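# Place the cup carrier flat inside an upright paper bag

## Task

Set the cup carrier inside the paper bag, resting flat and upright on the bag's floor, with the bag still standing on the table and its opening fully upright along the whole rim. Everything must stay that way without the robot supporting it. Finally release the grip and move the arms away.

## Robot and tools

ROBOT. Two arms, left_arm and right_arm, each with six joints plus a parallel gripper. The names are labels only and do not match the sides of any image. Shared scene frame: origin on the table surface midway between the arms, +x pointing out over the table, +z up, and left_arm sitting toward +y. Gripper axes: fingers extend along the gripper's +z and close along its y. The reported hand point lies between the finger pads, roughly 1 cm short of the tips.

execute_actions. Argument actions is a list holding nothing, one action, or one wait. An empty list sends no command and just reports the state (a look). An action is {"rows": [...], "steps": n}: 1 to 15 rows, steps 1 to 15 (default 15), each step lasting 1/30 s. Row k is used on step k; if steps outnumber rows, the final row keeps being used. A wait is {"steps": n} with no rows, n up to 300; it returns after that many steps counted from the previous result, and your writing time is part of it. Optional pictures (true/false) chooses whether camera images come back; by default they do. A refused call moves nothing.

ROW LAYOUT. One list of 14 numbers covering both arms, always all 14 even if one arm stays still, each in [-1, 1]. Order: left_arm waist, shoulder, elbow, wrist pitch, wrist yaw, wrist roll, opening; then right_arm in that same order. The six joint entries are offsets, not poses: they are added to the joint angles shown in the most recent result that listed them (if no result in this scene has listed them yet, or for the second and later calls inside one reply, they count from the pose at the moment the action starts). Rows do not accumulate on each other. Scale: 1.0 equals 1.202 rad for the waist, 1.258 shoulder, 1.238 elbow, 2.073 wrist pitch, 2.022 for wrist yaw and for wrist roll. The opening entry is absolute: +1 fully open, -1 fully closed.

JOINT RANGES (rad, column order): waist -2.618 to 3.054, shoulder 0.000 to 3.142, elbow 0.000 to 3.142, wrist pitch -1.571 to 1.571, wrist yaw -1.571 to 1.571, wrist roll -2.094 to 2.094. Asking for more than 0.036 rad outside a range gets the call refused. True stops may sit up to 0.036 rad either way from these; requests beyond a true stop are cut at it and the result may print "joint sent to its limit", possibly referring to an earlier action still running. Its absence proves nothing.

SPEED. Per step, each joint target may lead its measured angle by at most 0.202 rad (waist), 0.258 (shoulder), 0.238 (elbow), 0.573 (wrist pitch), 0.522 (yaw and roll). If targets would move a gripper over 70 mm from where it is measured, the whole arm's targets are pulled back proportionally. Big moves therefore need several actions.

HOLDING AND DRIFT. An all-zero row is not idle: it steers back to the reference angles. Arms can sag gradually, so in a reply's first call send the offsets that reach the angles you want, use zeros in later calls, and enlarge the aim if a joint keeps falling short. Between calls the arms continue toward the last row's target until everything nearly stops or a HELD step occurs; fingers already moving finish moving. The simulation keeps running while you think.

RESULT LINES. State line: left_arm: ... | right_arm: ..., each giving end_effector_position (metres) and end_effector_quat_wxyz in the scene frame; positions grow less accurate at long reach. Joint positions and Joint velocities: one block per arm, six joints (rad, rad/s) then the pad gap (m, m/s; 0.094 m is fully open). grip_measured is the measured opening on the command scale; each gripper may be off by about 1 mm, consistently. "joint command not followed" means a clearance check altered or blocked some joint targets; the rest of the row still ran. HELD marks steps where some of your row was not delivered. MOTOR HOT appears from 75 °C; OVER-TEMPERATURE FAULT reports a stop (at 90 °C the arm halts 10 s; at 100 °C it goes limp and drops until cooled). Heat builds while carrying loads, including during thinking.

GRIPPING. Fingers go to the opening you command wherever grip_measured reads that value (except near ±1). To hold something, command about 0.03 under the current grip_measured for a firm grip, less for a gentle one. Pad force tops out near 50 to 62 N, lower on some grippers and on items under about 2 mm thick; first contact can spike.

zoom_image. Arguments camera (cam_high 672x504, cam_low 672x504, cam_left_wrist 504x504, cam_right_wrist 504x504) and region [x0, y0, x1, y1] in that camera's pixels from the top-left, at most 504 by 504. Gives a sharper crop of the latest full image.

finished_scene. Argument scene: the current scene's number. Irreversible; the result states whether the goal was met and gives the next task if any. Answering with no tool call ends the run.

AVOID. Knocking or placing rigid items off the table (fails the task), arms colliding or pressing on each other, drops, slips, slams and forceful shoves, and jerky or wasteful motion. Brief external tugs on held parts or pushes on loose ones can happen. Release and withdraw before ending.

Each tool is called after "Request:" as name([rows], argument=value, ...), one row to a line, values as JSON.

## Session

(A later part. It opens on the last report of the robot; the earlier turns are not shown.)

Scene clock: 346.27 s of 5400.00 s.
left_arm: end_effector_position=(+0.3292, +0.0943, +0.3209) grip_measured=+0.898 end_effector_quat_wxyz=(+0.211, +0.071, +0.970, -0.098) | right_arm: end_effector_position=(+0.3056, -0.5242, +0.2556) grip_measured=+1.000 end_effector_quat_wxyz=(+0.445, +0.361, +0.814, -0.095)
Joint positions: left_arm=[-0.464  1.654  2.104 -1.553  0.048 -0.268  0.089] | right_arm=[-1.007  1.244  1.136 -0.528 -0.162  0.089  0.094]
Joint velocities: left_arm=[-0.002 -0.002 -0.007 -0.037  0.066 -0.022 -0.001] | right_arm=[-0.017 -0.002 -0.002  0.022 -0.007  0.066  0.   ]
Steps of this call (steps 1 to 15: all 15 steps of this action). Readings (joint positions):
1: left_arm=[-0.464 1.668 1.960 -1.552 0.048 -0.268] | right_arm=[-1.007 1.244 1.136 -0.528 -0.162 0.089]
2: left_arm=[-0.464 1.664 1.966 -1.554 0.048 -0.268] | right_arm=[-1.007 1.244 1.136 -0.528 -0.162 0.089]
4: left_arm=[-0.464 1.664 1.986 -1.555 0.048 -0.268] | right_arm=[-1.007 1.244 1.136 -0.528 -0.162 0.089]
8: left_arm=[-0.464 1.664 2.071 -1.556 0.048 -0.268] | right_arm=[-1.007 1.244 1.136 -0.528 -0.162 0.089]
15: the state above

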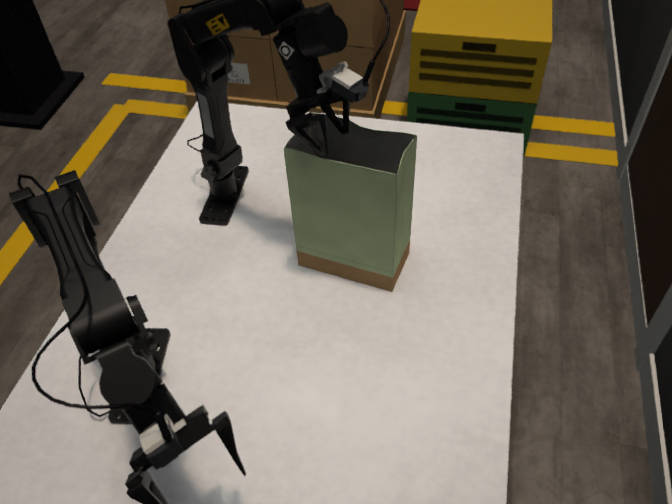

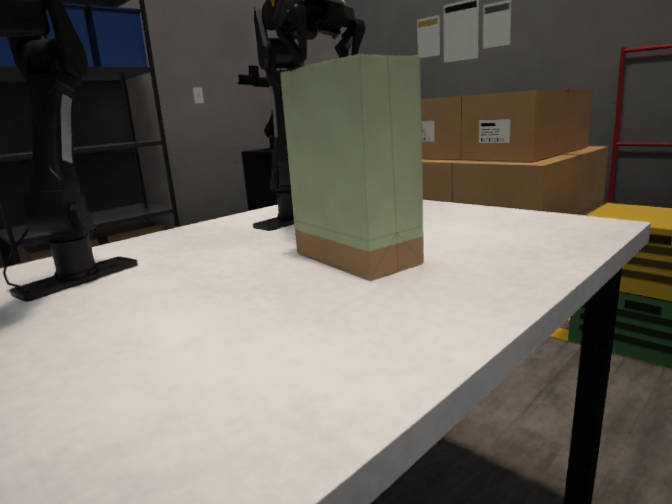

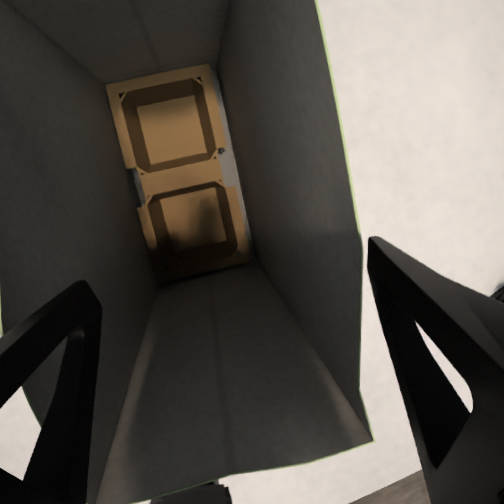

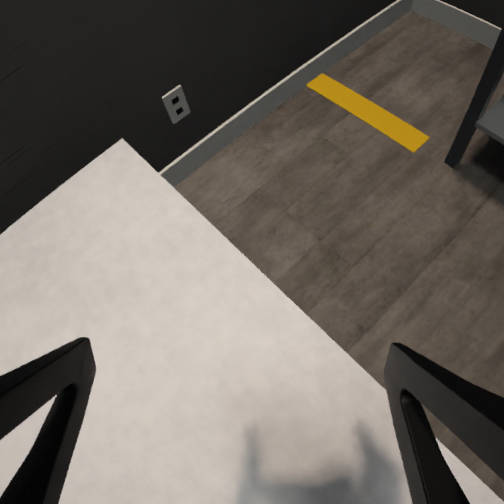

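Fixed. Withdraw.

Request:
execute_actions([
  {"rows":[[0,-0.02,0.03,0,0,0,0.9,0,0,0,0,0,0,1],[0,-0.04,0.06,0,0,0,0.9,0,0,0,0,0,0,1],[0,-0.07,0.08,0,0,0,0.9,0,0,0,0,0,0,1],[0,-0.1,0.1,0,0,0,0.9,0,0,0,0,0,0,1],[0,-0.14,0.1,0,0,0,0.9,0,0,0,0,0,0,1],[0,-0.18,0.1,0,0,0,0.9,0,0,0,0,0,0,1],[0,-0.22,0.1,0,0,0,0.9,0,0,0,0,0,0,1],[0,-0.26,0.1,0,0,0,0.9,0,0,0,0,0,0,1],[0,-0.3,0.1,0,0,0,0.9,0,0,0,0,0,0,1]]},
], pictures=false)

Request:
execute_actions([
  {"rows":[[0.05,-0.06,0,0,0,0,0.9,0,0,0,0,0,0,1],[0.1,-0.12,0,0,0,0,0.9,0,0,0,0,0,0,1],[0.15,-0.18,0,0,0,0,0.9,0,0,0,0,0,0,1],[0.2,-0.24,0,0,0,0,0.9,0,0,0,0,0,0,1],[0.3,-0.3,0,0,0,0,0.9,0,0,0,0,0,0,1],[0.4,-0.36,0,0,0,0,0.9,0,0,0,0,0,0,1],[0.5,-0.4,0,0,0,0,0.9,0,0,0,0,0,0,1],[0.6,-0.4,0,0,0,0,0.9,0,0,0,0,0,0,1],[0.7,-0.4,0,0,0,0,0.9,0,0,0,0,0,0,1]]},
], pictures=false)

Request:
execute_actions([
  {"steps":20},
])

Request:
zoom_image(camera="cam_high", region=[230,20,470,240])

Scene clock: 366.73 s of 5400.00 s.
left_arm: end_effector_position=(+0.2302, +0.1366, +0.4632) grip_measured=+0.898 end_effector_quat_wxyz=(+0.431, +0.071, +0.883, -0.173) | right_arm: end_effector_position=(+0.3056, -0.5242, +0.2556) grip_measured=+1.000 end_effector_quat_wxyz=(+0.445, +0.361, +0.814, -0.095)
Joint positions: left_arm=[-0.464  1.269  2.214 -1.55   0.048 -0.268  0.089] | right_arm=[-1.007  1.244  1.136 -0.528 -0.162  0.089  0.094]
Joint velocities: left_arm=[ 0.002 -0.701  0.295 -0.037 -0.007 -0.066  0.   ] | right_arm=[ 0.012  0.007  0.002 -0.066 -0.022 -0.037  0.   ]
Steps of this call (steps 1 to 15: the robot went on to your last target; steps 16 to 90: nothing new was sent; then 16.97 s passed at rest; steps 91 to 105: all 15 steps of this action). Readings (joint positions):
91: left_arm=[-0.464 1.654 2.104 -1.553 0.048 -0.268] | right_arm=[-1.007 1.244 1.136 -0.528 -0.162 0.089]
92: left_arm=[-0.464 1.652 2.110 -1.555 0.048 -0.268] | right_arm=[-1.007 1.244 1.136 -0.528 -0.162 0.089]
94: left_arm=[-0.464 1.641 2.134 -1.556 0.048 -0.268] | right_arm=[-1.007 1.244 1.136 -0.528 -0.162 0.089]
98: left_arm=[-0.464 1.530 2.153 -1.550 0.048 -0.268] | right_arm=[-1.007 1.244 1.136 -0.528 -0.162 0.089]
105: the state above

Scene clock: 367.23 s of 5400.00 s.
left_arm: end_effector_position=(+0.0239, +0.2367, +0.5340) grip_measured=+0.898 end_effector_quat_wxyz=(+0.708, -0.213, +0.672, +0.028) | right_arm: end_effector_position=(+0.3056, -0.5242, +0.2556) grip_measured=+1.000 end_effector_quat_wxyz=(+0.445, +0.361, +0.814, -0.095)
Joint positions: left_arm=[ 0.323  0.688  2.235 -1.541  0.038 -0.268  0.089] | right_arm=[-1.007  1.244  1.136 -0.528 -0.162  0.089  0.094]
Joint velocities: left_arm=[ 1.404 -0.144  0.032  0.007  0.051 -0.095 -0.   ] | right_arm=[-0.007  0.012 -0.002 -0.022 -0.051  0.022  0.   ]
Steps of this call (steps 1 to 15: all 15 steps of this action). Readings (joint positions):
1: left_arm=[-0.452 1.240 2.218 -1.546 0.052 -0.268] | right_arm=[-1.007 1.244 1.136 -0.528 -0.162 0.089]
2: left_arm=[-0.421 1.211 2.218 -1.546 0.054 -0.268] | right_arm=[-1.007 1.244 1.136 -0.528 -0.162 0.089]
4: left_arm=[-0.328 1.140 2.214 -1.545 0.050 -0.268] | right_arm=[-1.007 1.244 1.136 -0.528 -0.162 0.089]
8: left_arm=[-0.138 0.947 2.214 -1.542 0.042 -0.268] | right_arm=[-1.007 1.244 1.136 -0.528 -0.162 0.089]
15: the state above

Scene clock: 367.90 s of 5400.00 s.
left_arm: end_effector_position=(+0.0554, +0.2507, +0.5330) grip_measured=+0.898 end_effector_quat_wxyz=(+0.677, -0.241, +0.694, +0.042) | right_arm: end_effector_position=(+0.3056, -0.5242, +0.2556) grip_measured=+1.000 end_effector_quat_wxyz=(+0.445, +0.361, +0.814, -0.095)
Joint positions: left_arm=[ 0.381  0.771  2.235 -1.543  0.045 -0.268  0.089] | right_arm=[-1.007  1.244  1.136 -0.528 -0.162  0.089  0.094]
Joint velocities: left_arm=[-0.022 -0.002 -0.007 -0.022  0.066 -0.007 -0.001] | right_arm=[ 0.002 -0.002 -0.007 -0.051 -0.066  0.007  0.   ]
Steps of this call (steps 1 to 20: the robot went on to your last target). Readings (joint positions):
1: left_arm=[0.360 0.687 2.235 -1.541 0.041 -0.268] | right_arm=[-1.007 1.244 1.136 -0.528 -0.162 0.089]
2: left_arm=[0.377 0.694 2.235 -1.542 0.044 -0.268] | right_arm=[-1.007 1.244 1.136 -0.528 -0.162 0.089]
4: left_arm=[0.381 0.720 2.235 -1.543 0.045 -0.268] | right_arm=[-1.007 1.244 1.136 -0.528 -0.162 0.089]
8: left_arm=[0.381 0.766 2.235 -1.543 0.045 -0.268] | right_arm=[-1.007 1.244 1.136 -0.528 -0.162 0.089]
20: the state above

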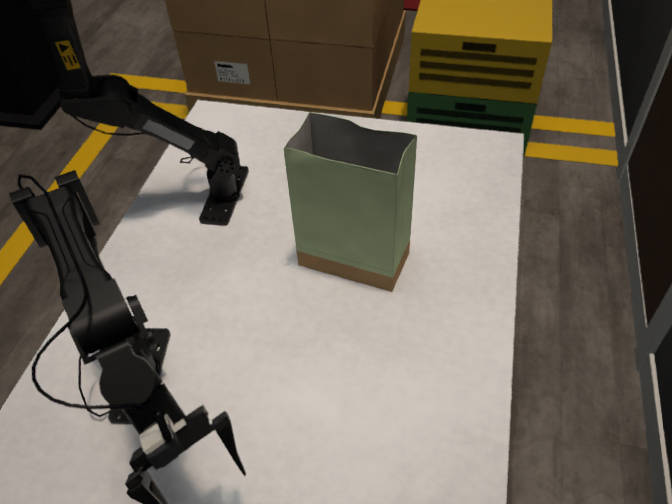

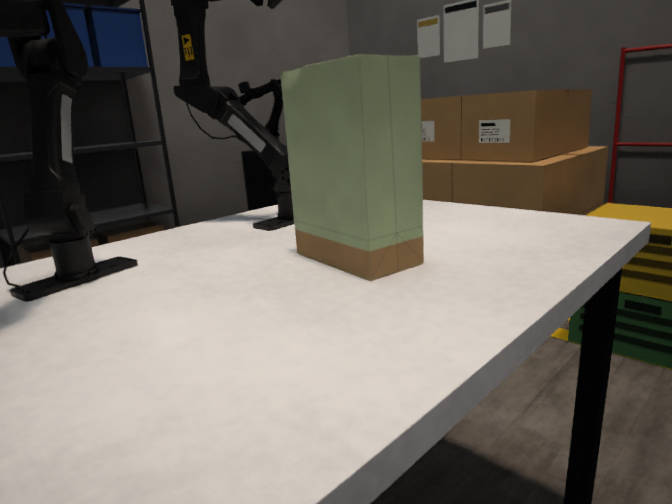

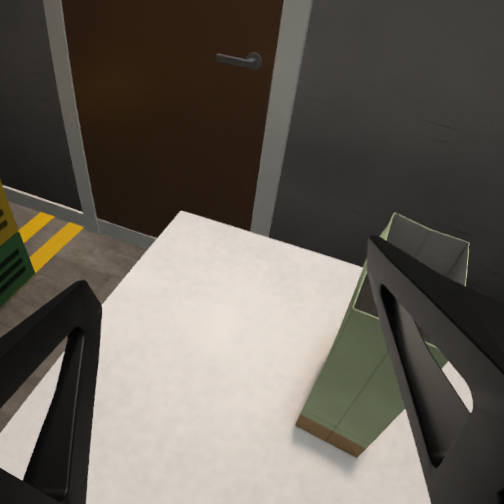

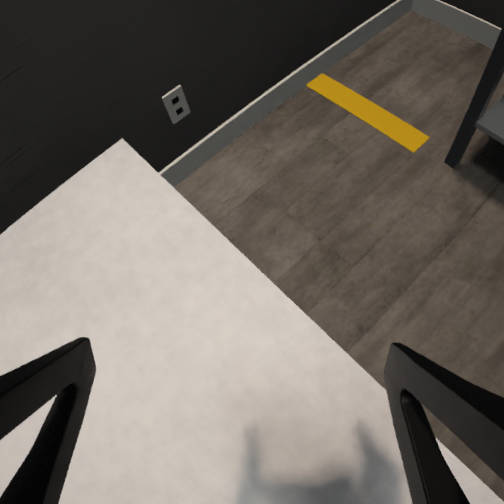

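Region (230, 20, 470, 240) of cam_high's 672x504 image, scaled by 2.100, with more detail than that image has; it fills the top 462 rows of this view, and the rest is white.

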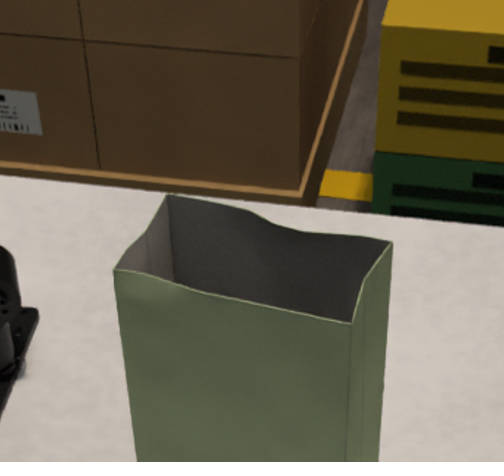

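Request:
finished_scene(scene=2)

The scene is finished: the task was done.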